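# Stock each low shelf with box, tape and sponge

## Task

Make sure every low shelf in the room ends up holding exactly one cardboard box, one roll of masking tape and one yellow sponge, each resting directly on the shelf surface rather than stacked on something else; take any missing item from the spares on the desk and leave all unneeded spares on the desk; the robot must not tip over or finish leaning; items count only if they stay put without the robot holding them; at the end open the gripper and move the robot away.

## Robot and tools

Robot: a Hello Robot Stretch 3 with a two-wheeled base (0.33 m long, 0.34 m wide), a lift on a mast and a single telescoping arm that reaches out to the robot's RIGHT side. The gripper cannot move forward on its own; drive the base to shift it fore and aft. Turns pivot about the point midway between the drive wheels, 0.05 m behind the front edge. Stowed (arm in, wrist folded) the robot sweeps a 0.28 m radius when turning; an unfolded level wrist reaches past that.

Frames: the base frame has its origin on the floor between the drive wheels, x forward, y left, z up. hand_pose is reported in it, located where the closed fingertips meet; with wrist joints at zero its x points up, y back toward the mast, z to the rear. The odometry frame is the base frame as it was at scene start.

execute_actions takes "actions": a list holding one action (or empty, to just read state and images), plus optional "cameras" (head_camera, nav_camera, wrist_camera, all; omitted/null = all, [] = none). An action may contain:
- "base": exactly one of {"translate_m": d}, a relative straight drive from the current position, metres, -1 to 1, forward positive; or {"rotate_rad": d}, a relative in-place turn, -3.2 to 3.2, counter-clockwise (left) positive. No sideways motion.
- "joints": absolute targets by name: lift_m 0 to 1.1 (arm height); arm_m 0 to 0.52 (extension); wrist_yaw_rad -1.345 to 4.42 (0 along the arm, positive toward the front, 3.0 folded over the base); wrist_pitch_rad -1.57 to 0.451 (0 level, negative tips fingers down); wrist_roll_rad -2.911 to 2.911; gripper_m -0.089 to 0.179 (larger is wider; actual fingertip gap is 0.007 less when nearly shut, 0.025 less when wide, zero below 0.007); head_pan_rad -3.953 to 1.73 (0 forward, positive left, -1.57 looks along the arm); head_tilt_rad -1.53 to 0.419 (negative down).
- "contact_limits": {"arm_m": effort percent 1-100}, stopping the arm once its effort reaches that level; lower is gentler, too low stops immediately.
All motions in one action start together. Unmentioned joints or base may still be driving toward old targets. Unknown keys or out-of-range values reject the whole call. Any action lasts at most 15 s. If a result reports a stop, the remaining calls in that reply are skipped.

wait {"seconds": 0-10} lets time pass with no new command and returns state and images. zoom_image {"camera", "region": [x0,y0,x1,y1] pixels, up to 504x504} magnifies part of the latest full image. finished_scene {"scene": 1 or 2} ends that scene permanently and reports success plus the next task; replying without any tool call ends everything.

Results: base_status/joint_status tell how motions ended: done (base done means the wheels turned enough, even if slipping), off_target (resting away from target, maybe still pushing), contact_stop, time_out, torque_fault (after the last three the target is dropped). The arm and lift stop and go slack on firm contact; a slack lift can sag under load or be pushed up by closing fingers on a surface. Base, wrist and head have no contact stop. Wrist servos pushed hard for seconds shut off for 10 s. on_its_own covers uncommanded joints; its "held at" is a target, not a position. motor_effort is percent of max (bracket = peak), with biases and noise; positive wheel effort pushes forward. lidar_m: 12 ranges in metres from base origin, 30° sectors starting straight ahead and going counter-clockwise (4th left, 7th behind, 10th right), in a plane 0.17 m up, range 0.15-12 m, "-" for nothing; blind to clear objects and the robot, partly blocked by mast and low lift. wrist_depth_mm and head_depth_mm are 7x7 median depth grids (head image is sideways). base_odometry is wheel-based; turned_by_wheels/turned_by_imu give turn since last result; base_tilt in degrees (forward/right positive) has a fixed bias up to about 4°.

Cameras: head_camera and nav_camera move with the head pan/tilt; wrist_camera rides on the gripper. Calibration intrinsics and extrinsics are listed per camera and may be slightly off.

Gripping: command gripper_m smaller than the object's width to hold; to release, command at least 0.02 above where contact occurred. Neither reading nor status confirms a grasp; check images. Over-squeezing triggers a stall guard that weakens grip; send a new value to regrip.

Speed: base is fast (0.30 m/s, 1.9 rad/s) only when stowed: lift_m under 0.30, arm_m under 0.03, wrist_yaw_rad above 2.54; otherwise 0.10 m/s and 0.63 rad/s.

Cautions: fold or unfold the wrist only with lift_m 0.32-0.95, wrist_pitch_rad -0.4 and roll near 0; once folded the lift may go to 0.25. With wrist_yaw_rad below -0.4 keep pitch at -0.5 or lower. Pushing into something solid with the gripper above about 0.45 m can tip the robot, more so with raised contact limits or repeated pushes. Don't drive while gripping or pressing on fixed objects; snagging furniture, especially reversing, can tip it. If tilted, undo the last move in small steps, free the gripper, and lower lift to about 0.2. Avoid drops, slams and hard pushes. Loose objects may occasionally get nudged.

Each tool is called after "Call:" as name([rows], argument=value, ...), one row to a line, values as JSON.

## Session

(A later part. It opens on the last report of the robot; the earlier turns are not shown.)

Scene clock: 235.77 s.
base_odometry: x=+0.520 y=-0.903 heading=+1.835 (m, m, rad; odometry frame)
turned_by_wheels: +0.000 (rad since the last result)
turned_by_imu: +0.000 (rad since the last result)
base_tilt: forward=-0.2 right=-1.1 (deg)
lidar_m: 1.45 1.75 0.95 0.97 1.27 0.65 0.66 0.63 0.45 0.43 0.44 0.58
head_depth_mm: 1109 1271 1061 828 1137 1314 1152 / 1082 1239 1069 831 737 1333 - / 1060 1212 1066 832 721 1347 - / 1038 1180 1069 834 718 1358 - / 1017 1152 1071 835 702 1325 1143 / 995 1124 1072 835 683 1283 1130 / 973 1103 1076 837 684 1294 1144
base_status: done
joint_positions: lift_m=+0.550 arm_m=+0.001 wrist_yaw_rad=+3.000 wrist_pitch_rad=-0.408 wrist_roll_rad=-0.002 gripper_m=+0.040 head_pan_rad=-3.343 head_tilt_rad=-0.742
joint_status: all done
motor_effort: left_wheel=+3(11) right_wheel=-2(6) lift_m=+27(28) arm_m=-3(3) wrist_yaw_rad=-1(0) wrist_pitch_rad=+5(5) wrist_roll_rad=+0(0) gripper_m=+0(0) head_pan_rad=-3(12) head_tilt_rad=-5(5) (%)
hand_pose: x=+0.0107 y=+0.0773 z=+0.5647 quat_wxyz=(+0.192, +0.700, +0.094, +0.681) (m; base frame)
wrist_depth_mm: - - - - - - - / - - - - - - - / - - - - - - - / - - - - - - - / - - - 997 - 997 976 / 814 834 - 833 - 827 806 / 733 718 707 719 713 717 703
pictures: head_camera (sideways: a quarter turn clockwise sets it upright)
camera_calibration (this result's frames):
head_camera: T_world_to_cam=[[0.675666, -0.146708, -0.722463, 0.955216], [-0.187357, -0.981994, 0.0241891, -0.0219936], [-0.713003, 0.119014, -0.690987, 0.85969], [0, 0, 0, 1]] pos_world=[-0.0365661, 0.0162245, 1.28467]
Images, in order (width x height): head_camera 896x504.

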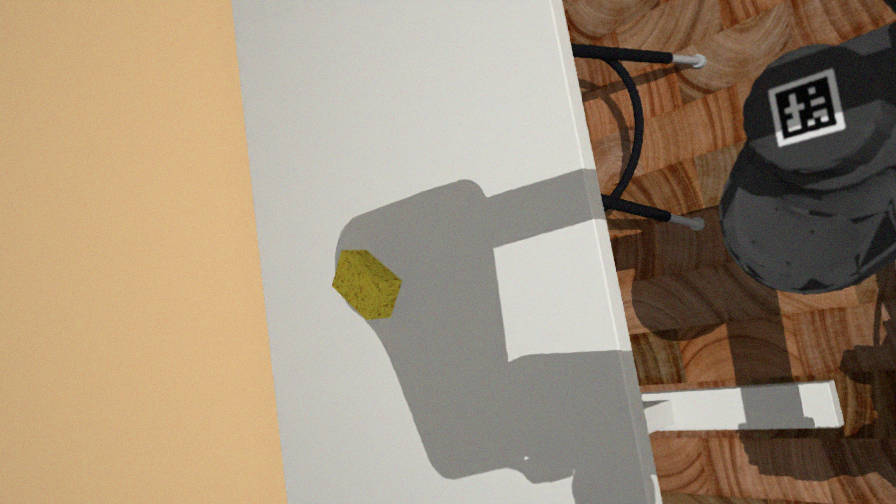

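Call:
execute_actions([
  {"base":{"rotate_rad":-1.493},"joints":{"lift_m":0.85,"head_pan_rad":-1.8,"wrist_yaw_rad":1.2}},
], cameras=[])

Call:
execute_actions([
  {"joints":{"wrist_yaw_rad":-0.65,"wrist_pitch_rad":-0.52,"arm_m":0.46,"gripper_m":0.15}},
], cameras=["head_camera","wrist_camera"])

Scene clock: 250.87 s.
base_odometry: x=+0.520 y=-0.903 heading=+0.342 (m, m, rad; odometry frame)
turned_by_wheels: -1.493 (rad since the last result)
turned_by_imu: -1.503 (rad since the last result)
base_tilt: forward=-0.2 right=-1.2 (deg)
lidar_m: 0.43 0.45 0.63 2.54 1.28 0.95 1.30 1.27 0.65 0.76 0.59 0.44
head_depth_mm: 1074 1236 1063 828 716 - - / 1058 1211 1067 831 700 - 1121 / 1042 1186 1065 833 700 - 1102 / 1025 1166 1070 833 699 - 1090 / 1004 1141 1071 833 684 1350 - / 993 1123 1075 834 685 1329 - / 972 1100 1078 837 686 1349 1086
base_status: done
joint_positions: lift_m=+0.850 arm_m=+0.001 wrist_yaw_rad=+1.201 wrist_pitch_rad=-0.408 wrist_roll_rad=-0.002 gripper_m=+0.040 head_pan_rad=-1.807 head_tilt_rad=-0.742
joint_status: all done
motor_effort: left_wheel=+4(8) right_wheel=-3(4) lift_m=+27(26) arm_m=-4(4) wrist_yaw_rad=+0(3) wrist_pitch_rad=+5(5) wrist_roll_rad=+0(0) gripper_m=-1(0) head_pan_rad=+3(35) head_tilt_rad=-5(4) (%)
hand_pose: x=+0.1889 y=-0.2277 z=+0.8647 quat_wxyz=(+0.653, +0.509, -0.489, +0.273) (m; base frame)
wrist_depth_mm: 266 284 307 335 356 398 437 / 288 306 331 368 391 437 487 / 309 329 361 404 432 485 549 / 331 355 389 451 491 539 471 / 361 400 429 504 527 382 378 / 398 436 476 565 - 332 318 / 435 485 566 670 787 311 275
pictures: none
No camera images: the call's "cameras" was empty. Leave "cameras" out to get every camera's image.

Scene clock: 255.43 s.
base_odometry: x=+0.520 y=-0.903 heading=+0.342 (m, m, rad; odometry frame)
turned_by_wheels: +0.000 (rad since the last result)
turned_by_imu: +0.000 (rad since the last result)
base_tilt: forward=-0.2 right=-1.1 (deg)
lidar_m: 0.43 0.45 0.63 2.54 1.27 0.95 1.31 1.27 0.65 0.76 0.59 0.44
head_depth_mm: 1075 1235 1060 829 717 - - / 1060 1209 1065 872 - 1286 1121 / 1039 1191 1159 - 718 1313 1145 / 1019 1133 916 834 701 1319 1145 / 1007 1097 954 833 684 1327 1142 / 988 1111 1052 835 684 1298 1133 / 970 1098 1075 836 685 1294 1145
base_status: not commanded
joint_positions: lift_m=+0.850 arm_m=+0.460 wrist_yaw_rad=-0.649 wrist_pitch_rad=-0.533 wrist_roll_rad=-0.002 gripper_m=+0.150 head_pan_rad=-1.807 head_tilt_rad=-0.742
joint_status: all done
motor_effort: left_wheel=+4(4) right_wheel=-3(3) lift_m=+27(27) arm_m=+2(1) wrist_yaw_rad=+0(2) wrist_pitch_rad=+4(5) wrist_roll_rad=+0(0) gripper_m=+0(96) head_pan_rad=+3(3) head_tilt_rad=-5(5) (%)
hand_pose: x=-0.1475 y=-0.7705 z=+0.8376 quat_wxyz=(+0.588, -0.040, -0.705, -0.395) (m; base frame)
wrist_depth_mm: 374 421 489 576 705 821 822 / 402 457 535 592 605 594 587 / 431 463 472 465 473 455 461 / 384 387 376 380 382 375 379 / 325 332 322 321 320 327 322 / 281 - 281 229 280 272 278 / 255 246 240 201 244 245 243
pictures: head_camera (sideways: a quarter turn clockwise sets it upright), wrist_camera
camera_calibration (this result's frames):
head_camera: T_world_to_cam=[[0.170018, 0.67018, -0.722463, 0.9583], [0.974917, -0.221251, 0.0241891, -0.0290835], [-0.143635, -0.708454, -0.690987, 0.856216], [0, 0, 0, 1]] pos_world=[-0.0115923, -0.0420787, 1.28467]
wrist_camera: T_world_to_cam=[[-0.811409, 0.583948, -0.0249125, 0.359655], [0.405117, 0.531172, -0.744135, 1.12179], [-0.421303, -0.61389, -0.667565, 0.192052], [0, 0, 0, 1]] pos_world=[-0.081715, -0.687983, 0.971928]
Images, in order (width x height): head_camera 896x504, wrist_camera 644x364.

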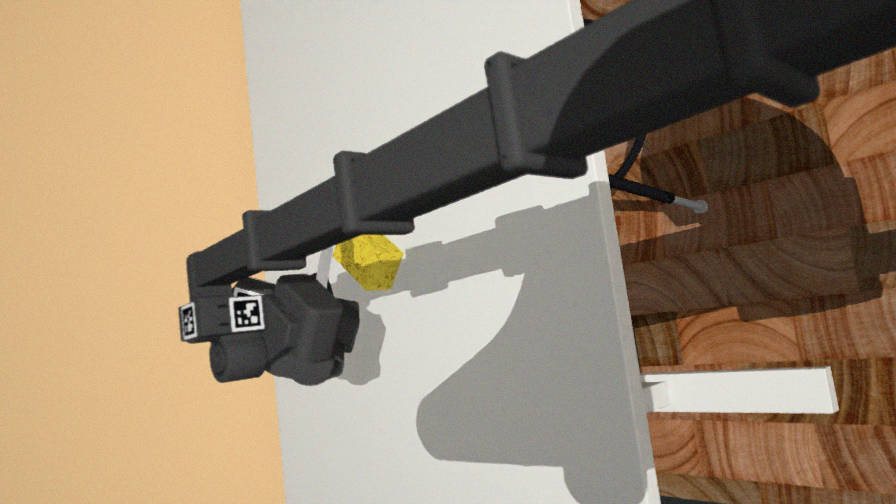

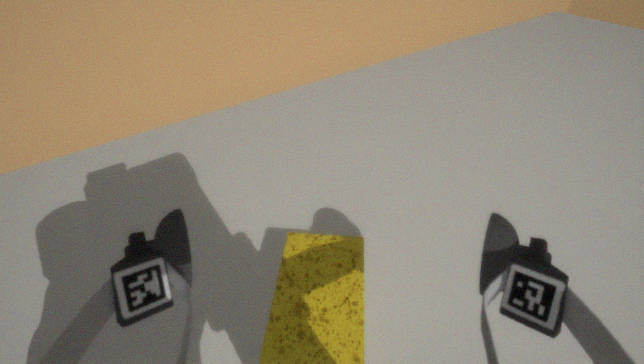

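Call:
execute_actions([
  {"joints":{"lift_m":0.758,"arm_m":0.478,"gripper_m":0.12}},
], cameras=["wrist_camera"])

Scene clock: 259.10 s.
base_odometry: x=+0.520 y=-0.903 heading=+0.342 (m, m, rad; odometry frame)
turned_by_wheels: +0.000 (rad since the last result)
turned_by_imu: +0.000 (rad since the last result)
base_tilt: forward=-0.2 right=-1.2 (deg)
lidar_m: 0.43 0.45 0.63 2.54 1.27 0.95 1.31 1.27 0.65 0.76 0.59 0.44
head_depth_mm: 1074 1232 1063 830 737 1312 - / 1056 1210 1062 829 719 - - / 1042 1187 1069 859 - 1287 1142 / 1019 1166 1163 833 701 1316 1143 / 1003 1143 - 808 684 1319 1145 / 988 1118 1073 835 685 1291 1139 / 972 1106 1076 837 686 1296 1146
base_status: not commanded
joint_positions: lift_m=+0.758 arm_m=+0.478 wrist_yaw_rad=-0.649 wrist_pitch_rad=-0.533 wrist_roll_rad=-0.002 gripper_m=+0.120 head_pan_rad=-1.807 head_tilt_rad=-0.742
joint_status: all done
motor_effort: left_wheel=+4(4) right_wheel=-3(2) lift_m=+21(23) arm_m=+2(2) wrist_yaw_rad=-1(1) wrist_pitch_rad=+4(4) wrist_roll_rad=+0(0) gripper_m=+0(95) head_pan_rad=+3(3) head_tilt_rad=-4(4) (%)
hand_pose: x=-0.1475 y=-0.7885 z=+0.7458 quat_wxyz=(+0.588, -0.040, -0.705, -0.395) (m; base frame)
wrist_depth_mm: 362 407 457 513 522 529 512 / 374 383 383 383 379 373 375 / 297 297 295 295 294 293 289 / 244 243 240 172 232 239 240 / 205 205 204 145 191 208 201 / 177 176 168 126 132 - 175 / 157 156 152 129 136 153 154
pictures: wrist_camera
camera_calibration (this result's frames):
wrist_camera: T_world_to_cam=[[-0.811405, 0.583953, -0.0249185, 0.36789], [0.405222, 0.531312, -0.743978, 1.06303], [-0.421208, -0.613765, -0.66774, 0.119993], [0, 0, 0, 1]] pos_world=[-0.0817126, -0.705982, 0.880159]
Images, in order (width x height): wrist_camera 644x364.

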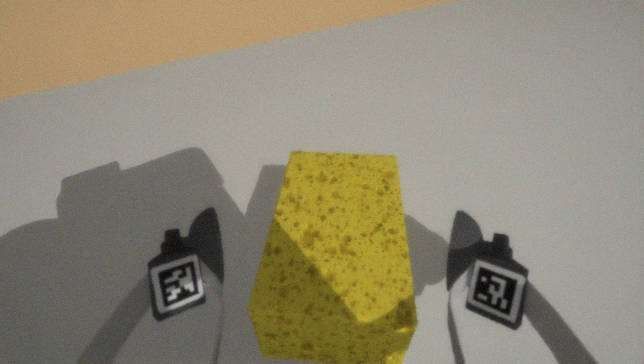

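Call:
execute_actions([
  {"joints":{"gripper_m":0.015}},
], cameras=[])

Call:
execute_actions([
  {"joints":{"lift_m":0.78,"wrist_pitch_rad":-0.5}},
], cameras=["wrist_camera"])

Scene clock: 262.33 s.
base_odometry: x=+0.520 y=-0.903 heading=+0.342 (m, m, rad; odometry frame)
turned_by_wheels: +0.000 (rad since the last result)
turned_by_imu: +0.000 (rad since the last result)
base_tilt: forward=-0.2 right=-1.1 (deg)
lidar_m: 0.43 0.45 0.63 2.54 1.27 0.95 1.30 1.27 0.65 0.76 0.58 0.44
head_depth_mm: 1076 1233 1061 831 736 1307 - / 1054 1210 1064 830 719 - - / 1039 1185 1067 857 - 1292 1140 / 1018 1164 1166 834 701 1316 1142 / 1003 1143 - 809 686 1319 1143 / 989 1121 1071 835 685 1291 1137 / 972 1099 1073 838 686 1297 1146
base_status: not commanded
joint_positions: lift_m=+0.758 arm_m=+0.478 wrist_yaw_rad=-0.650 wrist_pitch_rad=-0.533 wrist_roll_rad=-0.002 gripper_m=+0.016 head_pan_rad=-1.807 head_tilt_rad=-0.742
joint_status: all done
motor_effort: left_wheel=+4(3) right_wheel=-2(3) lift_m=+22(21) arm_m=+2(2) wrist_yaw_rad=+0(0) wrist_pitch_rad=+3(4) wrist_roll_rad=+0(0) gripper_m=-26(100) head_pan_rad=+3(2) head_tilt_rad=-5(5) (%)
hand_pose: x=-0.1477 y=-0.7885 z=+0.7460 quat_wxyz=(+0.588, -0.041, -0.705, -0.395) (m; base frame)
wrist_depth_mm: 362 404 458 510 528 522 517 / 377 386 382 383 375 373 372 / 300 298 296 293 294 294 290 / 244 243 242 172 231 239 238 / 206 204 210 145 150 202 202 / 177 178 133 126 126 176 175 / 155 156 153 128 148 155 154
pictures: none
No camera images: the call's "cameras" was empty. Leave "cameras" out to get every camera's image.

Scene clock: 263.27 s.
base_odometry: x=+0.520 y=-0.903 heading=+0.342 (m, m, rad; odometry frame)
turned_by_wheels: +0.000 (rad since the last result)
turned_by_imu: +0.000 (rad since the last result)
base_tilt: forward=-0.2 right=-1.1 (deg)
lidar_m: 0.43 0.45 0.63 2.54 1.27 0.95 1.30 1.27 0.65 0.76 0.59 0.44
head_depth_mm: 1075 1236 1062 829 739 1318 - / 1057 1207 1064 829 718 - 1105 / 1041 1190 1063 886 691 1286 1143 / 1023 1166 1163 807 701 1319 1143 / 1002 1139 - 835 684 1321 1141 / 987 1119 1070 836 684 1286 1134 / 972 1103 1074 839 684 1297 1142
base_status: not commanded
joint_positions: lift_m=+0.780 arm_m=+0.478 wrist_yaw_rad=-0.650 wrist_pitch_rad=-0.520 wrist_roll_rad=-0.002 gripper_m=+0.020 head_pan_rad=-1.807 head_tilt_rad=-0.742
joint_status: all done
motor_effort: left_wheel=+4(3) right_wheel=-2(2) lift_m=+26(28) arm_m=+1(3) wrist_yaw_rad=+0(1) wrist_pitch_rad=+6(6) wrist_roll_rad=+0(1) gripper_m=-24(26) head_pan_rad=+3(3) head_tilt_rad=-4(5) (%)
hand_pose: x=-0.1488 y=-0.7900 z=+0.7704 quat_wxyz=(+0.590, -0.045, -0.705, -0.391) (m; base frame)
wrist_depth_mm: 363 412 472 547 611 626 627 / 388 423 445 452 446 448 442 / 350 347 345 344 342 341 339 / 284 281 281 173 270 278 278 / 237 238 246 146 149 233 234 / 205 203 132 127 126 202 203 / 180 180 176 128 171 177 176
pictures: wrist_camera
camera_calibration (this result's frames):
wrist_camera: T_world_to_cam=[[-0.811249, 0.584184, -0.0245725, 0.368262], [0.399454, 0.523048, -0.752899, 1.08214], [-0.426979, -0.620605, -0.657677, 0.120889], [0, 0, 0, 1]] pos_world=[-0.081894, -0.706117, 0.903295]
Images, in order (width x height): wrist_camera 644x364.

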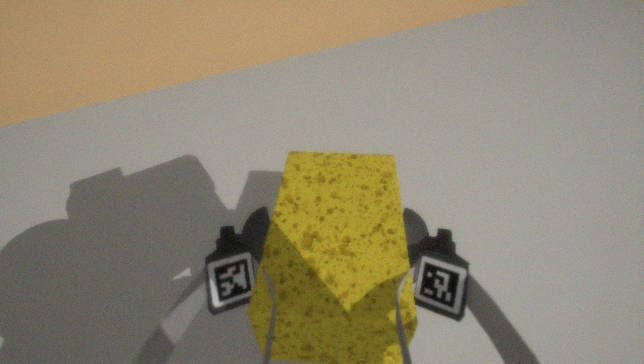

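Call:
execute_actions([
  {"joints":{"arm_m":0.0,"wrist_yaw_rad":2.8,"wrist_pitch_rad":-0.4,"head_pan_rad":0}},
], cameras=["wrist_camera"])

Call:
execute_actions([
  {"base":{"rotate_rad":1.50},"joints":{"lift_m":0.5}},
], cameras=[])

Call:
execute_actions([
  {"base":{"translate_m":1.0},"joints":{"lift_m":0.28}},
], cameras=[])

Call:
execute_actions([
  {"base":{"translate_m":1.0}},
], cameras=["wrist_camera"])

Scene clock: 274.50 s.
base_odometry: x=+0.520 y=-0.903 heading=+0.342 (m, m, rad; odometry frame)
turned_by_wheels: +0.000 (rad since the last result)
turned_by_imu: +0.000 (rad since the last result)
base_tilt: forward=-0.3 right=-1.1 (deg)
lidar_m: 0.43 0.45 0.63 2.54 1.27 0.95 1.30 1.27 0.65 0.76 0.58 0.44
head_depth_mm: 322 366 424 503 617 809 1078 / 324 369 427 507 624 816 1096 / 327 372 431 513 633 827 1098 / 328 374 435 518 641 842 1100 / 331 377 438 523 649 856 1107 / 332 380 442 529 658 869 1124 / 334 382 445 534 666 884 1125
base_status: not commanded
joint_positions: lift_m=+0.780 arm_m=+0.001 wrist_yaw_rad=+2.799 wrist_pitch_rad=-0.421 wrist_roll_rad=-0.002 gripper_m=+0.023 head_pan_rad=-0.007 head_tilt_rad=-0.742
joint_status: all done
on_its_own: gripper_m is held at +0.022, not at your +0.015, by its stall guard, which is not easing now
motor_effort: left_wheel=+3(3) right_wheel=-2(2) lift_m=+27(27) arm_m=-3(4) wrist_yaw_rad=+1(3) wrist_pitch_rad=+6(7) wrist_roll_rad=+0(0) gripper_m=-23(23) head_pan_rad=+3(34) head_tilt_rad=-5(5) (%)
hand_pose: x=+0.0541 y=+0.0650 z=+0.7919 quat_wxyz=(+0.264, +0.706, +0.028, +0.657) (m; base frame)
wrist_depth_mm: - - - - 746 494 375 / - - - - 758 510 381 / - - - - 808 522 389 / - - - 172 733 551 404 / - - - 146 150 563 410 / - - 132 126 127 558 424 / 942 923 920 128 776 599 435
pictures: wrist_camera
camera_calibration (this result's frames):
wrist_camera: T_world_to_cam=[[0.950722, -0.309271, -0.0218743, -0.00538734], [-0.196381, -0.54609, -0.814383, 0.720512], [0.23992, 0.778548, -0.579915, 0.563753], [0, 0, 0, 1]] pos_world=[0.0113614, -0.0471101, 0.913584]
Images, in order (width x height): wrist_camera 644x364.

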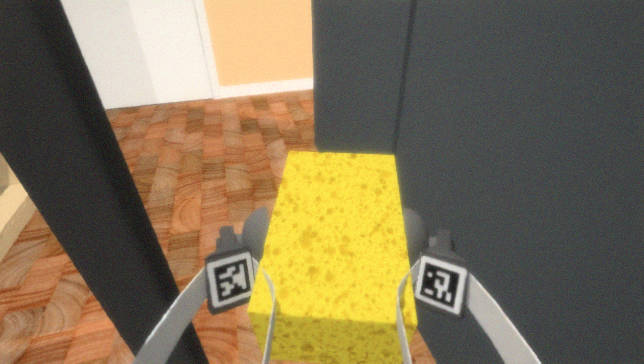

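Scene clock: 277.87 s.
base_odometry: x=+0.520 y=-0.903 heading=+1.842 (m, m, rad; odometry frame)
turned_by_wheels: +1.500 (rad since the last result)
turned_by_imu: +1.511 (rad since the last result)
base_tilt: forward=-0.3 right=-1.1 (deg)
lidar_m: 1.47 1.75 0.95 0.99 1.27 0.65 0.77 0.63 0.45 0.43 0.44 0.59
head_depth_mm: 1212 1224 1234 1245 1247 1260 1118 / 2216 2493 2189 1799 1549 1313 1140 / 2220 2538 2453 1902 1558 1317 1145 / 2211 2535 2432 1907 1555 1314 1144 / 2203 2497 2459 1909 1553 1322 1143 / 2208 2506 2468 1913 1566 1323 1146 / 2193 2480 2466 1911 1567 1327 1144
base_status: done
joint_positions: lift_m=+0.500 arm_m=+0.001 wrist_yaw_rad=+2.799 wrist_pitch_rad=-0.420 wrist_roll_rad=-0.002 gripper_m=+0.023 head_pan_rad=-0.007 head_tilt_rad=-0.742
joint_status: all done
on_its_own: gripper_m is held at +0.022, not at your +0.015, by its stall guard, which is not easing now
motor_effort: left_wheel=-3(6) right_wheel=+2(5) lift_m=+22(23) arm_m=-4(4) wrist_yaw_rad=+1(2) wrist_pitch_rad=+6(6) wrist_roll_rad=+0(0) gripper_m=-23(23) head_pan_rad=+3(3) head_tilt_rad=-5(4) (%)
hand_pose: x=+0.0541 y=+0.0650 z=+0.5122 quat_wxyz=(+0.264, +0.706, +0.028, +0.657) (m; base frame)
wrist_depth_mm: - - - - - - - / - - - - - - - / - - - - - - - / - - - 171 - - - / 914 879 962 147 150 903 921 / 769 - 132 126 127 789 752 / 681 636 660 128 620 664 643
pictures: none
No camera images: the call's "cameras" was empty. Leave "cameras" out to get every camera's image.

Scene clock: 284.20 s.
base_odometry: x=+0.252 y=+0.060 heading=+1.842 (m, m, rad; odometry frame)
turned_by_wheels: +0.000 (rad since the last result)
turned_by_imu: +0.001 (rad since the last result)
base_tilt: forward=-0.3 right=-1.1 (deg)
lidar_m: 1.54 1.60 1.07 0.95 1.17 1.64 1.74 0.58 0.41 0.39 0.41 0.54
head_depth_mm: 1331 1518 1762 1897 1548 1168 1096 / 1327 1516 1767 1919 1552 1311 1141 / 1329 1516 1763 1900 1558 1317 1140 / 1326 1513 1763 1913 1559 1318 1143 / 1312 1497 1739 1903 1562 1320 1141 / 1309 1498 1737 1910 1563 1318 1141 / 1307 1495 1730 1912 1569 1317 1147
base_status: done
joint_positions: lift_m=+0.280 arm_m=+0.001 wrist_yaw_rad=+2.799 wrist_pitch_rad=-0.420 wrist_roll_rad=-0.002 gripper_m=+0.023 head_pan_rad=-0.007 head_tilt_rad=-0.742
joint_status: all done
on_its_own: gripper_m is held at +0.022, not at your +0.015, by its stall guard, which is not easing now
motor_effort: left_wheel=-3(8) right_wheel=+2(7) lift_m=+22(22) arm_m=-3(4) wrist_yaw_rad=+0(1) wrist_pitch_rad=+6(6) wrist_roll_rad=+0(0) gripper_m=-23(22) head_pan_rad=+3(2) head_tilt_rad=-5(5) (%)
hand_pose: x=+0.0540 y=+0.0651 z=+0.2924 quat_wxyz=(+0.263, +0.706, +0.028, +0.657) (m; base frame)
wrist_depth_mm: - - - - - - - / - - - - - - - / - 929 983 967 965 945 930 / - 727 726 172 702 742 726 / 585 603 631 146 149 592 596 / 497 - 129 126 126 498 492 / 438 - - 128 408 429 427
pictures: none
No camera images: the call's "cameras" was empty. Leave "cameras" out to get every camera's image.

Scene clock: 289.30 s.
base_odometry: x=-0.015 y=+1.024 heading=+1.842 (m, m, rad; odometry frame)
turned_by_wheels: +0.000 (rad since the last result)
turned_by_imu: +0.000 (rad since the last result)
base_tilt: forward=-0.2 right=-1.1 (deg)
lidar_m: 0.57 0.56 0.76 1.37 1.41 1.47 1.62 0.54 0.54 2.54 0.83 0.60
head_depth_mm: 454 517 601 716 888 1168 1134 / 454 517 601 717 887 1166 1140 / 454 517 600 715 885 1160 1138 / 449 516 599 714 883 1159 1146 / 453 515 599 715 884 1138 1142 / 452 515 584 688 830 1116 1143 / 437 486 563 685 847 1112 1149
base_status: done
joint_positions: lift_m=+0.280 arm_m=+0.001 wrist_yaw_rad=+2.799 wrist_pitch_rad=-0.420 wrist_roll_rad=-0.002 gripper_m=+0.023 head_pan_rad=-0.007 head_tilt_rad=-0.742
joint_status: not commanded
on_its_own: gripper_m is held at +0.022, not at your +0.015, by its stall guard, which is not easing now
motor_effort: left_wheel=-3(8) right_wheel=+2(7) lift_m=+21(22) arm_m=-4(4) wrist_yaw_rad=+0(0) wrist_pitch_rad=+6(6) wrist_roll_rad=+0(0) gripper_m=-23(23) head_pan_rad=+4(3) head_tilt_rad=-5(5) (%)
hand_pose: x=+0.0540 y=+0.0651 z=+0.2924 quat_wxyz=(+0.263, +0.706, +0.028, +0.657) (m; base frame)
wrist_depth_mm: - - - - 855 604 467 / - - - - 912 611 477 / - 984 961 976 896 643 486 / - 743 735 171 684 672 503 / 591 615 608 146 151 586 520 / 501 - 129 127 126 495 487 / 446 - - 128 406 432 432
pictures: wrist_camera
camera_calibration (this result's frames):
wrist_camera: T_world_to_cam=[[0.950905, -0.308711, -0.021845, -0.0162434], [-0.195818, -0.545502, -0.814913, 0.313839], [0.239656, 0.779183, -0.579171, 0.273703], [0, 0, 0, 1]] pos_world=[0.0113066, -0.0470794, 0.413918]
Images, in order (width x height): wrist_camera 644x364.

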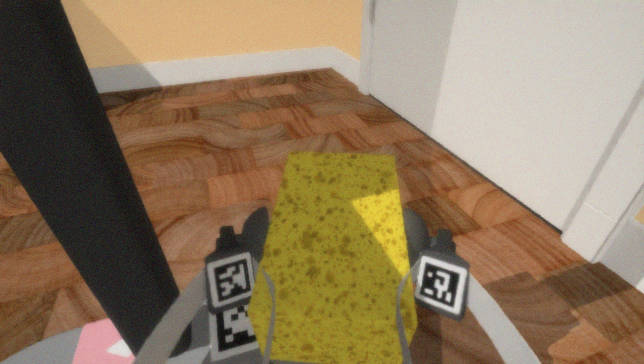

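Call:
execute_actions([
  {"base":{"rotate_rad":-1.52}},
], cameras=[])

Call:
execute_actions([
  {"base":{"translate_m":1.0}},
], cameras=[])

Call:
execute_actions([
  {"base":{"rotate_rad":-1.13},"joints":{"head_tilt_rad":-1.0,"head_pan_rad":-0.3}},
], cameras=["head_camera"])

Scene clock: 299.03 s.
base_odometry: x=-0.015 y=+1.024 heading=+0.322 (m, m, rad; odometry frame)
turned_by_wheels: -1.520 (rad since the last result)
turned_by_imu: -1.528 (rad since the last result)
base_tilt: forward=-0.3 right=-1.1 (deg)
lidar_m: 2.04 0.79 0.59 0.56 0.56 0.80 1.37 1.10 1.46 1.30 0.54 0.57
head_depth_mm: 2876 3005 2417 1902 1367 1246 1120 / 2885 3036 2431 1881 1555 1318 1138 / 2965 3202 2433 1897 1555 1316 1141 / 2962 2907 2460 1898 1554 1322 1141 / 2924 2726 2447 1905 1564 1323 1145 / 2023 2041 2080 1850 1566 1325 1146 / 1423 1453 1473 1492 1480 1327 1143
base_status: done
joint_positions: lift_m=+0.280 arm_m=+0.001 wrist_yaw_rad=+2.799 wrist_pitch_rad=-0.420 wrist_roll_rad=-0.002 gripper_m=+0.023 head_pan_rad=-0.007 head_tilt_rad=-0.742
joint_status: not commanded
on_its_own: gripper_m is held at +0.022, not at your +0.015, by its stall guard, which is not easing now
motor_effort: left_wheel=+4(11) right_wheel=-3(5) lift_m=+22(21) arm_m=-3(3) wrist_yaw_rad=+1(1) wrist_pitch_rad=+6(6) wrist_roll_rad=+0(0) gripper_m=-23(23) head_pan_rad=+3(3) head_tilt_rad=-4(4) (%)
hand_pose: x=+0.0540 y=+0.0652 z=+0.2924 quat_wxyz=(+0.263, +0.706, +0.028, +0.657) (m; base frame)
wrist_depth_mm: - 506 543 595 637 710 789 / - 548 597 638 707 775 865 / - 594 668 717 779 826 905 / - 644 686 172 687 724 719 / 588 606 622 146 150 592 598 / 500 - 128 126 126 493 487 / 445 - - 128 404 436 429
pictures: none
No camera images: the call's "cameras" was empty. Leave "cameras" out to get every camera's image.

Scene clock: 304.03 s.
base_odometry: x=+0.933 y=+1.340 heading=+0.322 (m, m, rad; odometry frame)
turned_by_wheels: +0.000 (rad since the last result)
turned_by_imu: +0.001 (rad since the last result)
base_tilt: forward=-0.2 right=-1.3 (deg)
lidar_m: 1.68 0.76 0.56 0.55 0.57 0.79 2.04 0.58 0.45 1.30 2.96 2.04
head_depth_mm: 2033 2132 2243 1894 1549 1316 1139 / 2036 2279 2342 1887 1556 1316 1141 / 2056 2336 2439 1898 1559 1315 1138 / 2063 2298 2221 1901 1553 1318 1146 / 2070 2241 1914 1917 1557 1320 1143 / 1920 1948 1862 1835 1562 1324 1147 / 1375 1392 1411 1434 1445 1293 1145
base_status: done
joint_positions: lift_m=+0.280 arm_m=+0.001 wrist_yaw_rad=+2.799 wrist_pitch_rad=-0.420 wrist_roll_rad=-0.002 gripper_m=+0.023 head_pan_rad=-0.007 head_tilt_rad=-0.742
joint_status: not commanded
on_its_own: gripper_m is held at +0.022, not at your +0.015, by its stall guard, which is not easing now
motor_effort: left_wheel=+3(12) right_wheel=-2(4) lift_m=+21(22) arm_m=-4(3) wrist_yaw_rad=+0(1) wrist_pitch_rad=+6(6) wrist_roll_rad=+0(0) gripper_m=-23(23) head_pan_rad=+3(3) head_tilt_rad=-5(5) (%)
hand_pose: x=+0.0540 y=+0.0652 z=+0.2924 quat_wxyz=(+0.263, +0.706, +0.028, +0.657) (m; base frame)
wrist_depth_mm: - 490 532 571 613 675 738 / - 540 570 630 687 745 844 / - 569 621 673 750 810 877 / - 639 682 171 702 711 714 / 571 618 602 146 150 575 589 / 506 - 129 126 126 490 499 / 444 - - 128 408 433 426
pictures: none
No camera images: the call's "cameras" was empty. Leave "cameras" out to get every camera's image.

Scene clock: 305.93 s.
base_odometry: x=+0.933 y=+1.340 heading=-0.808 (m, m, rad; odometry frame)
turned_by_wheels: -1.130 (rad since the last result)
turned_by_imu: -1.136 (rad since the last result)
base_tilt: forward=-0.2 right=-1.1 (deg)
lidar_m: 2.95 2.28 1.68 0.83 0.58 0.55 0.56 0.74 1.70 0.62 0.45 1.30
head_depth_mm: 1995 1267 1069 920 907 1183 1086 / 2550 2079 1746 1501 1313 1196 1121 / 2560 2081 1774 1528 1346 1206 1125 / 2565 2062 1777 1527 1353 1207 1103 / 2573 2079 1762 1530 1351 1212 1095 / 2572 2109 1762 1534 1359 1210 1093 / 2600 2106 1767 1540 1356 1213 1095
base_status: done
joint_positions: lift_m=+0.280 arm_m=+0.001 wrist_yaw_rad=+2.799 wrist_pitch_rad=-0.420 wrist_roll_rad=-0.002 gripper_m=+0.023 head_pan_rad=-0.293 head_tilt_rad=-0.988
joint_status: all done
on_its_own: gripper_m is held at +0.022, not at your +0.015, by its stall guard, which is not easing now
motor_effort: left_wheel=+3(11) right_wheel=-2(5) lift_m=+22(22) arm_m=-4(4) wrist_yaw_rad=+0(0) wrist_pitch_rad=+6(6) wrist_roll_rad=+0(0) gripper_m=-23(23) head_pan_rad=-2(21) head_tilt_rad=-7(27) (%)
hand_pose: x=+0.0540 y=+0.0652 z=+0.2924 quat_wxyz=(+0.263, +0.706, +0.028, +0.657) (m; base frame)
wrist_depth_mm: - 796 - - - - - / - 834 - - - - - / - 860 928 911 935 923 970 / - 729 718 172 704 746 707 / 561 605 610 146 149 596 593 / 497 - 128 127 126 494 490 / 448 - - 128 410 427 423
pictures: head_camera (sideways: a quarter turn clockwise sets it upright)
camera_calibration (this result's frames):
head_camera: T_world_to_cam=[[-0.807821, 0.252846, -0.532441, 0.716677], [0.282586, 0.958873, 0.0266097, -0.0280034], [0.517272, -0.128965, -0.846049, 1.05381], [0, 0, 0, 1]] pos_world=[0.0417531, -0.0184526, 1.27391]
Images, in order (width x height): head_camera 896x504.

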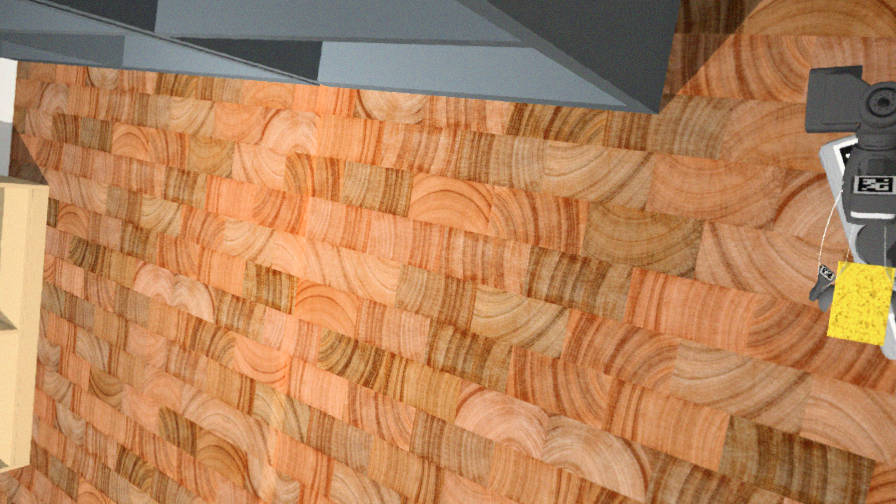

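Clearance about 0.33 m.

Call:
execute_actions([
  {"base":{"translate_m":1.0}},
], cameras=[])

Call:
execute_actions([
  {"base":{"translate_m":1.0}},
], cameras=[])

Call:
execute_actions([
  {"base":{"translate_m":0.35},"joints":{"lift_m":0.62,"head_tilt_rad":-0.75,"head_pan_rad":-0.65}},
], cameras=["head_camera"])

Scene clock: 314.33 s.
base_odometry: x=+1.625 y=+0.617 heading=-0.808 (m, m, rad; odometry frame)
turned_by_wheels: +0.000 (rad since the last result)
turned_by_imu: +0.001 (rad since the last result)
base_tilt: forward=-0.2 right=-1.1 (deg)
lidar_m: 1.98 1.76 1.55 1.57 1.51 1.44 1.47 0.77 1.08 0.74 1.46 1.93
head_depth_mm: 2078 2070 1753 1526 1343 1204 1090 / 1969 2028 1767 1517 1350 1203 1123 / 2026 2059 1762 1529 1350 1205 1121 / 1990 2069 1767 1534 1350 1203 1110 / 2060 2074 1764 1530 1354 1209 1095 / 2083 2101 1772 1537 1353 1212 1094 / 2147 2102 1772 1538 1358 1212 1097
base_status: done
joint_positions: lift_m=+0.280 arm_m=+0.001 wrist_yaw_rad=+2.799 wrist_pitch_rad=-0.420 wrist_roll_rad=-0.002 gripper_m=+0.023 head_pan_rad=-0.293 head_tilt_rad=-0.989
joint_status: not commanded
on_its_own: gripper_m is held at +0.022, not at your +0.015, by its stall guard, which is not easing now
motor_effort: left_wheel=+3(12) right_wheel=-2(5) lift_m=+22(22) arm_m=-4(3) wrist_yaw_rad=+0(1) wrist_pitch_rad=+6(6) wrist_roll_rad=+0(0) gripper_m=-23(23) head_pan_rad=-2(2) head_tilt_rad=-6(7) (%)
hand_pose: x=+0.0540 y=+0.0652 z=+0.2924 quat_wxyz=(+0.263, +0.706, +0.028, +0.657) (m; base frame)
wrist_depth_mm: - - - - - - - / - - - - - - - / - 958 945 958 918 960 947 / - 746 737 172 684 716 706 / 607 605 615 146 150 593 587 / 502 - 128 127 126 495 496 / 449 - - 128 411 428 428
pictures: none
No camera images: the call's "cameras" was empty. Leave "cameras" out to get every camera's image.

Scene clock: 319.33 s.
base_odometry: x=+2.316 y=-0.105 heading=-0.808 (m, m, rad; odometry frame)
turned_by_wheels: +0.000 (rad since the last result)
turned_by_imu: +0.001 (rad since the last result)
base_tilt: forward=-0.2 right=-1.2 (deg)
lidar_m: 1.18 1.57 1.10 1.27 1.76 2.33 1.72 1.15 1.27 1.17 1.18 1.43
head_depth_mm: 1233 1166 1373 1507 1347 1198 1091 / 1239 1172 1541 1522 1348 1204 1120 / 1259 1173 1456 1529 1350 1204 1121 / 1284 1407 1593 1528 1345 1211 1104 / 1292 1417 1623 1538 1356 1209 1096 / 1321 1415 1624 1541 1355 1212 1094 / 1435 1676 1767 1542 1354 1211 1090
base_status: done
joint_positions: lift_m=+0.280 arm_m=+0.001 wrist_yaw_rad=+2.799 wrist_pitch_rad=-0.420 wrist_roll_rad=-0.002 gripper_m=+0.023 head_pan_rad=-0.293 head_tilt_rad=-0.989
joint_status: not commanded
on_its_own: gripper_m is held at +0.022, not at your +0.015, by its stall guard, which is not easing now
motor_effort: left_wheel=+4(11) right_wheel=-2(5) lift_m=+22(22) arm_m=-4(4) wrist_yaw_rad=+1(1) wrist_pitch_rad=+6(6) wrist_roll_rad=+0(0) gripper_m=-23(23) head_pan_rad=-3(2) head_tilt_rad=-6(7) (%)
hand_pose: x=+0.0540 y=+0.0652 z=+0.2924 quat_wxyz=(+0.263, +0.706, +0.028, +0.657) (m; base frame)
wrist_depth_mm: - - - - - - - / - - - - - - - / - 973 945 968 961 965 955 / - 733 740 171 708 726 743 / 588 616 609 146 150 589 575 / 507 - 128 126 126 490 497 / 446 - - 128 411 428 428
pictures: none
No camera images: the call's "cameras" was empty. Leave "cameras" out to get every camera's image.

Scene clock: 324.13 s.
base_odometry: x=+2.558 y=-0.358 heading=-0.807 (m, m, rad; odometry frame)
turned_by_wheels: +0.000 (rad since the last result)
turned_by_imu: +0.000 (rad since the last result)
base_tilt: forward=-0.2 right=-1.2 (deg)
lidar_m: 0.83 1.41 1.34 1.01 1.35 2.33 2.06 1.42 1.24 1.64 1.03 0.72
head_depth_mm: 993 1144 1245 1254 1407 1306 1136 / 976 1117 1223 1078 1384 1309 1135 / 961 1098 1206 1082 1345 1305 1137 / 948 1083 1201 1046 1223 1311 1141 / 934 1065 1181 1048 1226 1313 1142 / 924 1049 1163 1016 1193 1293 1140 / 909 1028 1166 1006 1198 1283 1141
base_status: done
joint_positions: lift_m=+0.620 arm_m=+0.001 wrist_yaw_rad=+2.799 wrist_pitch_rad=-0.420 wrist_roll_rad=-0.002 gripper_m=+0.023 head_pan_rad=-0.643 head_tilt_rad=-0.754
joint_status: all done
on_its_own: gripper_m is held at +0.022, not at your +0.015, by its stall guard, which is not easing now
motor_effort: left_wheel=+4(11) right_wheel=-2(5) lift_m=+27(28) arm_m=-4(4) wrist_yaw_rad=+1(0) wrist_pitch_rad=+6(6) wrist_roll_rad=+0(0) gripper_m=-23(23) head_pan_rad=-3(22) head_tilt_rad=+2(23) (%)
hand_pose: x=+0.0540 y=+0.0652 z=+0.6322 quat_wxyz=(+0.263, +0.706, +0.028, +0.657) (m; base frame)
wrist_depth_mm: - - - - - - - / - - - - - - - / - - - - - - - / - - - 172 - - - / - - - 146 150 - - / 925 - 132 127 126 908 875 / 786 756 771 128 746 786 790
pictures: head_camera (sideways: a quarter turn clockwise sets it upright)
camera_calibration (this result's frames):
head_camera: T_world_to_cam=[[-0.554742, 0.426372, -0.714471, 0.952306], [0.589322, 0.807532, 0.0243361, -0.0269224], [0.587334, -0.407553, -0.699242, 0.862495], [0, 0, 0, 1]] pos_world=[0.0375773, -0.0327835, 1.28414]
Images, in order (width x height): head_camera 896x504.

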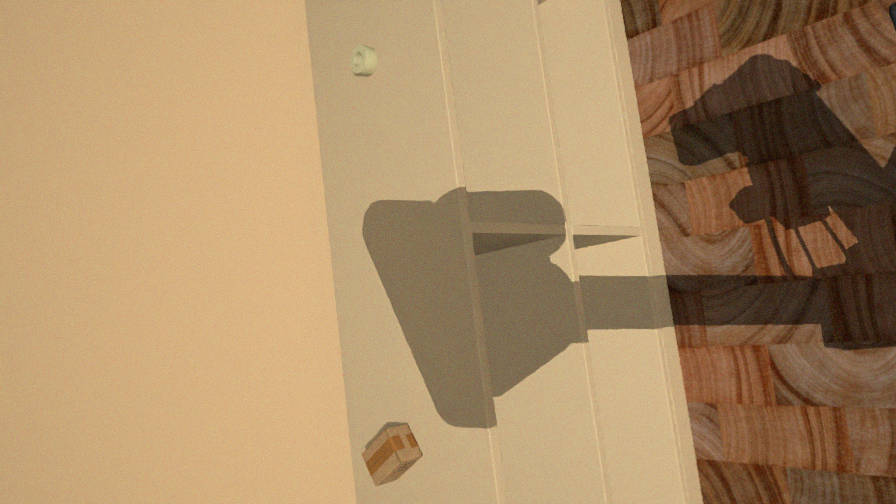

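Call:
execute_actions([
  {"base":{"rotate_rad":1.035},"joints":{"lift_m":0.69,"wrist_yaw_rad":0,"arm_m":0.49,"head_pan_rad":-1.6}},
], cameras=["head_camera","wrist_camera"])

Scene clock: 334.87 s.
base_odometry: x=+2.558 y=-0.358 heading=+0.227 (m, m, rad; odometry frame)
turned_by_wheels: +1.035 (rad since the last result)
turned_by_imu: +1.042 (rad since the last result)
base_tilt: forward=-0.3 right=-1.2 (deg)
lidar_m: 1.34 1.01 1.34 2.33 2.06 1.42 1.25 1.64 1.03 0.72 0.83 1.42
head_depth_mm: 961 1103 1194 1075 1366 1318 - / 956 1091 1200 1044 - 1282 1135 / 948 1088 1206 1012 1252 1303 1136 / 946 1076 1201 1046 1229 1311 1136 / 939 1073 1191 1048 1224 1315 1139 / 933 1061 1183 1019 1224 1315 1138 / 929 1055 1166 1015 1222 1313 1141
base_status: done
joint_positions: lift_m=+0.690 arm_m=+0.490 wrist_yaw_rad=+0.000 wrist_pitch_rad=-0.420 wrist_roll_rad=-0.002 gripper_m=+0.023 head_pan_rad=-1.593 head_tilt_rad=-0.754
joint_status: all done
on_its_own: gripper_m is held at +0.022, not at your +0.015, by its stall guard, which is not easing now
motor_effort: left_wheel=-2(6) right_wheel=+2(4) lift_m=+27(26) arm_m=+2(3) wrist_yaw_rad=-1(2) wrist_pitch_rad=+6(6) wrist_roll_rad=+0(0) gripper_m=-23(23) head_pan_rad=-2(34) head_tilt_rad=+2(2) (%)
hand_pose: x=-0.0215 y=-0.8588 z=+0.7022 quat_wxyz=(+0.692, +0.148, -0.691, -0.147) (m; base frame)
wrist_depth_mm: 343 344 351 354 357 362 368 / 375 383 380 384 391 391 400 / 406 416 426 423 429 434 443 / 378 372 375 172 354 372 369 / 304 305 313 146 150 299 299 / 255 256 132 127 126 255 252 / 220 222 213 128 209 217 217
pictures: head_camera (sideways: a quarter turn clockwise sets it upright), wrist_camera
camera_calibration (this result's frames):
head_camera: T_world_to_cam=[[0.0242045, 0.699246, -0.714471, 0.948774], [0.999656, -0.00973733, 0.0243361, -0.0294254], [0.0100599, -0.714814, -0.699242, 0.866016], [0, 0, 0, 1]] pos_world=[-0.00226136, -0.0446729, 1.28414]
wrist_camera: T_world_to_cam=[[-0.999353, -0.0285671, -0.0218447, -0.0220616], [0.00125833, 0.579288, -0.815122, 1.09938], [0.03594, -0.814622, -0.578877, -0.124267], [0, 0, 0, 1]] pos_world=[-0.0189645, -0.738718, 0.823711]
Images, in order (width x height): head_camera 896x504, wrist_camera 644x364.

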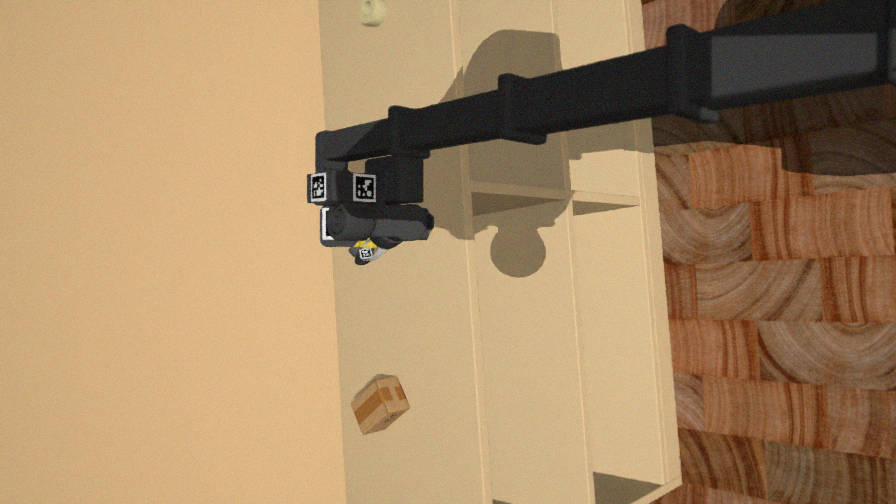

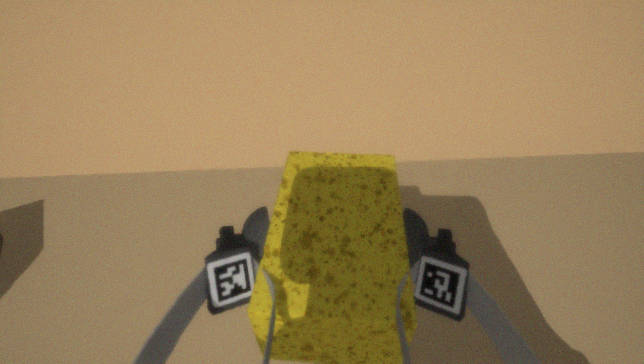

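Same shelf height (0.11 below the desk): lift 0.649 at pitch −0.52.

Call:
execute_actions([
  {"joints":{"lift_m":0.649,"wrist_pitch_rad":-0.52,"arm_m":0.51}},
], cameras=[])

Call:
execute_actions([
  {"joints":{"gripper_m":0.11}},
], cameras=["wrist_camera"])

Call:
execute_actions([
  {"joints":{"lift_m":0.68,"arm_m":0.2}},
])

Scene clock: 339.17 s.
base_odometry: x=+2.558 y=-0.358 heading=+0.227 (m, m, rad; odometry frame)
turned_by_wheels: +0.000 (rad since the last result)
turned_by_imu: +0.000 (rad since the last result)
base_tilt: forward=-0.2 right=-1.1 (deg)
lidar_m: 1.33 1.01 1.34 2.33 2.06 1.43 1.24 1.64 1.03 0.72 0.83 1.42
head_depth_mm: 960 1102 1198 1078 1368 1303 1156 / 955 1094 1203 1079 - 1281 1124 / 950 1084 1216 1014 1254 1310 1138 / 946 1076 1205 1045 1223 1308 1142 / 939 1070 1188 1046 1222 1311 1142 / 933 1063 1183 1014 1223 1309 1141 / 926 1055 1174 1018 1226 1310 1139
base_status: not commanded
joint_positions: lift_m=+0.649 arm_m=+0.510 wrist_yaw_rad=+0.000 wrist_pitch_rad=-0.535 wrist_roll_rad=-0.002 gripper_m=+0.023 head_pan_rad=-1.593 head_tilt_rad=-0.754
joint_status: all done
on_its_own: gripper_m is held at +0.022, not at your +0.015, by its stall guard, which is not easing now
motor_effort: left_wheel=-3(2) right_wheel=+2(2) lift_m=+21(24) arm_m=+2(1) wrist_yaw_rad=+0(0) wrist_pitch_rad=+4(4) wrist_roll_rad=+0(0) gripper_m=-23(23) head_pan_rad=-3(2) head_tilt_rad=+2(1) (%)
hand_pose: x=-0.0215 y=-0.8628 z=+0.6365 quat_wxyz=(+0.683, +0.187, -0.681, -0.187) (m; base frame)
wrist_depth_mm: 334 339 339 348 353 359 354 / 368 378 367 374 385 380 378 / 298 299 298 294 292 291 291 / 243 243 242 172 231 239 239 / 205 205 211 145 150 203 202 / 178 178 132 126 126 176 175 / 157 156 152 128 148 155 155
pictures: none
No camera images: the call's "cameras" was empty. Leave "cameras" out to get every camera's image.

Scene clock: 340.53 s.
base_odometry: x=+2.558 y=-0.358 heading=+0.227 (m, m, rad; odometry frame)
turned_by_wheels: +0.000 (rad since the last result)
turned_by_imu: +0.000 (rad since the last result)
base_tilt: forward=-0.3 right=-1.1 (deg)
lidar_m: 1.33 1.01 1.34 2.33 2.06 1.43 1.25 1.64 1.02 0.72 0.83 1.42
head_depth_mm: 960 1103 1197 1077 1360 1304 1158 / 960 1090 1200 1075 - 1281 1127 / 952 1087 1214 1014 1256 1303 1135 / 943 1076 1203 1045 1226 1309 1143 / 939 1068 1190 1051 1221 1314 1139 / 935 1066 1182 1019 1224 1317 1143 / 928 1056 1177 1016 1230 1308 1141
base_status: not commanded
joint_positions: lift_m=+0.649 arm_m=+0.510 wrist_yaw_rad=+0.000 wrist_pitch_rad=-0.534 wrist_roll_rad=-0.002 gripper_m=+0.110 head_pan_rad=-1.593 head_tilt_rad=-0.754
joint_status: all done
motor_effort: left_wheel=-3(3) right_wheel=+2(2) lift_m=+21(21) arm_m=+2(2) wrist_yaw_rad=+0(0) wrist_pitch_rad=+4(4) wrist_roll_rad=+0(0) gripper_m=+0(94) head_pan_rad=-3(2) head_tilt_rad=+2(2) (%)
hand_pose: x=-0.0215 y=-0.8629 z=+0.6367 quat_wxyz=(+0.683, +0.187, -0.681, -0.187) (m; base frame)
wrist_depth_mm: 333 339 343 346 350 357 355 / 373 375 370 373 383 378 376 / 301 296 294 296 293 292 292 / 243 241 242 174 232 240 238 / 206 205 211 147 155 205 203 / 178 180 169 127 133 180 175 / 157 157 153 129 138 151 155
pictures: wrist_camera
camera_calibration (this result's frames):
wrist_camera: T_world_to_cam=[[-0.999356, -0.0258015, -0.0249253, -0.0192856], [0.00129118, 0.66847, -0.743738, 1.07989], [0.0358514, -0.743292, -0.668006, -0.0472334], [0, 0, 0, 1]] pos_world=[-0.0189742, -0.757481, 0.771124]
Images, in order (width x height): wrist_camera 644x364.

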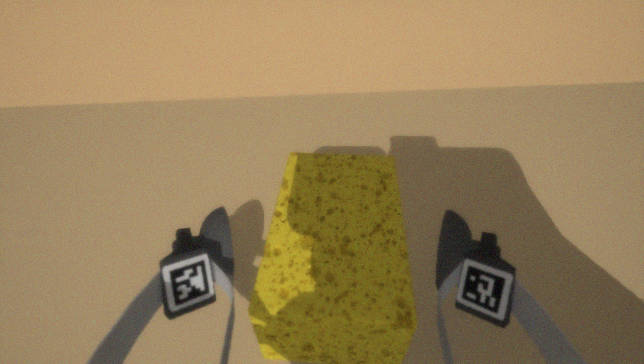

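Scene clock: 344.03 s.
base_odometry: x=+2.558 y=-0.358 heading=+0.227 (m, m, rad; odometry frame)
turned_by_wheels: +0.000 (rad since the last result)
turned_by_imu: +0.000 (rad since the last result)
base_tilt: forward=-0.3 right=-1.1 (deg)
lidar_m: 1.34 1.01 1.34 2.33 2.05 1.42 1.24 1.64 1.03 0.72 0.83 1.42
head_depth_mm: 960 1103 1197 1081 1371 1321 - / 955 1093 1202 1077 - 1283 1128 / 951 1086 1199 1018 - 1288 1136 / 943 1083 1202 1014 1349 1312 1141 / 937 1071 1193 1048 1223 1311 1141 / 934 1061 1182 1017 1224 1318 1138 / 925 1058 1173 1022 1228 1308 1142
base_status: not commanded
joint_positions: lift_m=+0.680 arm_m=+0.200 wrist_yaw_rad=+0.000 wrist_pitch_rad=-0.534 wrist_roll_rad=-0.002 gripper_m=+0.110 head_pan_rad=-1.593 head_tilt_rad=-0.754
joint_status: all done
motor_effort: left_wheel=-3(3) right_wheel=+2(2) lift_m=+27(28) arm_m=-4(3) wrist_yaw_rad=+0(0) wrist_pitch_rad=+4(4) wrist_roll_rad=+0(0) gripper_m=+0(0) head_pan_rad=-4(3) head_tilt_rad=+2(2) (%)
hand_pose: x=-0.0215 y=-0.5536 z=+0.6674 quat_wxyz=(+0.683, +0.187, -0.681, -0.187) (m; base frame)
wrist_depth_mm: 602 597 603 609 622 612 647 / 470 436 465 394 454 451 448 / 357 358 356 358 352 352 350 / 594 649 674 642 671 688 678 / 584 596 614 595 569 587 585 / 512 523 515 530 533 529 715 / 632 724 704 715 712 724 763
pictures: head_camera (sideways: a quarter turn clockwise sets it upright), nav_camera (sideways: a quarter turn counterclockwise sets it upright), wrist_camera
camera_calibration (this result's frames):
head_camera: T_world_to_cam=[[0.0242049, 0.699246, -0.714471, 0.948774], [0.999656, -0.0097378, 0.0243361, -0.0294254], [0.0100596, -0.714814, -0.699242, 0.866016], [0, 0, 0, 1]] pos_world=[-0.00226138, -0.0446729, 1.28414]
nav_camera: T_world_to_cam=[[0.0150227, -0.719264, 0.694574, -0.867401], [-0.999857, -0.0161618, 0.00488925, 0.0484354], [0.00770893, -0.694548, -0.719405, 0.893165], [0, 0, 0, 1]] pos_world=[0.0545739, -0.00276183, 1.24478]
wrist_camera: T_world_to_cam=[[-0.999356, -0.0257979, -0.0249287, -0.0105359], [0.00129149, 0.668566, -0.743652, 0.895996], [0.0358511, -0.743205, -0.668102, 0.203282], [0, 0, 0, 1]] pos_world=[-0.0189742, -0.448224, 0.801859]
Images, in order (width x height): head_camera 896x504, nav_camera 672x504, wrist_camera 644x364.

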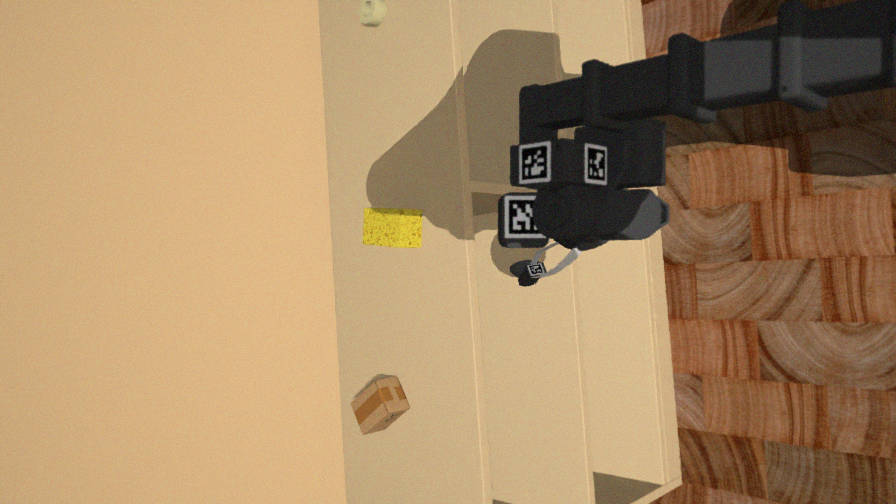

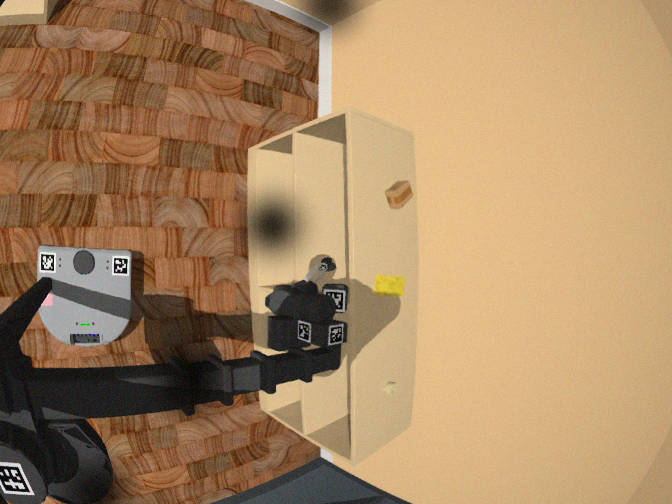

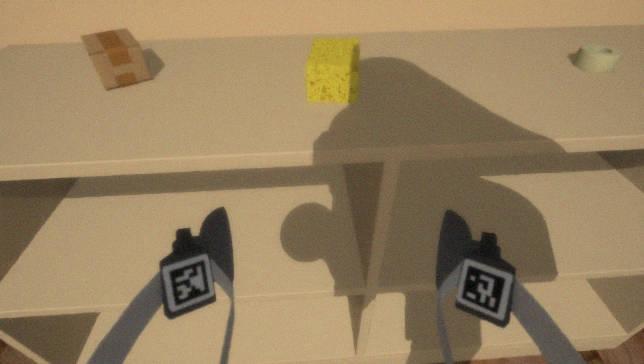

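Quick check of the other shelf while retracting.

Call:
execute_actions([
  {"joints":{"arm_m":0.08,"head_pan_rad":0.8,"head_tilt_rad":-0.5}},
], cameras=["head_camera"])

Scene clock: 348.33 s.
base_odometry: x=+2.558 y=-0.358 heading=+0.227 (m, m, rad; odometry frame)
turned_by_wheels: +0.000 (rad since the last result)
turned_by_imu: +0.000 (rad since the last result)
base_tilt: forward=-0.2 right=-1.1 (deg)
lidar_m: 1.33 1.01 1.34 2.33 2.05 1.42 1.24 1.64 1.03 0.72 0.83 1.41
head_depth_mm: 1193 1285 1382 1391 1270 1446 1264 / 1288 1395 1521 1378 1425 1476 1266 / 1403 1521 1669 1540 1607 1539 1267 / 1529 1683 1841 1566 1702 1536 1272 / 1695 1891 2024 1785 1878 1545 1271 / 1879 2121 2314 2030 1945 1537 1269 / 2131 2422 2767 2570 1961 1548 1269
base_status: not commanded
joint_positions: lift_m=+0.680 arm_m=+0.080 wrist_yaw_rad=+0.000 wrist_pitch_rad=-0.534 wrist_roll_rad=-0.002 gripper_m=+0.110 head_pan_rad=+0.793 head_tilt_rad=-0.508
joint_status: all done
motor_effort: left_wheel=-3(3) right_wheel=+2(2) lift_m=+28(28) arm_m=-4(2) wrist_yaw_rad=+0(1) wrist_pitch_rad=+4(4) wrist_roll_rad=+0(0) gripper_m=+0(0) head_pan_rad=+3(35) head_tilt_rad=+4(26) (%)
hand_pose: x=-0.0215 y=-0.4336 z=+0.6674 quat_wxyz=(+0.683, +0.187, -0.681, -0.187) (m; base frame)
wrist_depth_mm: 698 562 655 608 633 639 637 / 467 470 467 456 453 454 478 / 590 828 840 797 851 866 782 / 619 700 709 694 693 695 675 / 609 620 635 629 885 749 740 / 830 799 813 811 810 825 834 / 778 793 783 770 778 769 797
pictures: head_camera (sideways: a quarter turn clockwise sets it upright)
camera_calibration (this result's frames):
head_camera: T_world_to_cam=[[-0.360184, -0.353376, -0.863361, 1.14521], [-0.724813, 0.68864, 0.0205209, -0.0139463], [0.587294, 0.633167, -0.504169, 0.608724], [0, 0, 0, 1]] pos_world=[0.0448782, 0.0288704, 1.29592]
Images, in order (width x height): head_camera 896x504.

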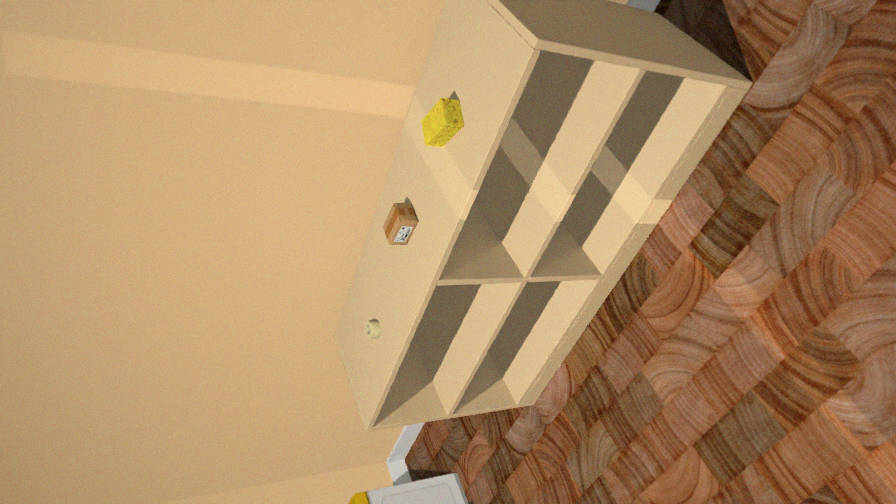

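Call:
finished_scene(scene=1)

The scene is finished: the task was done.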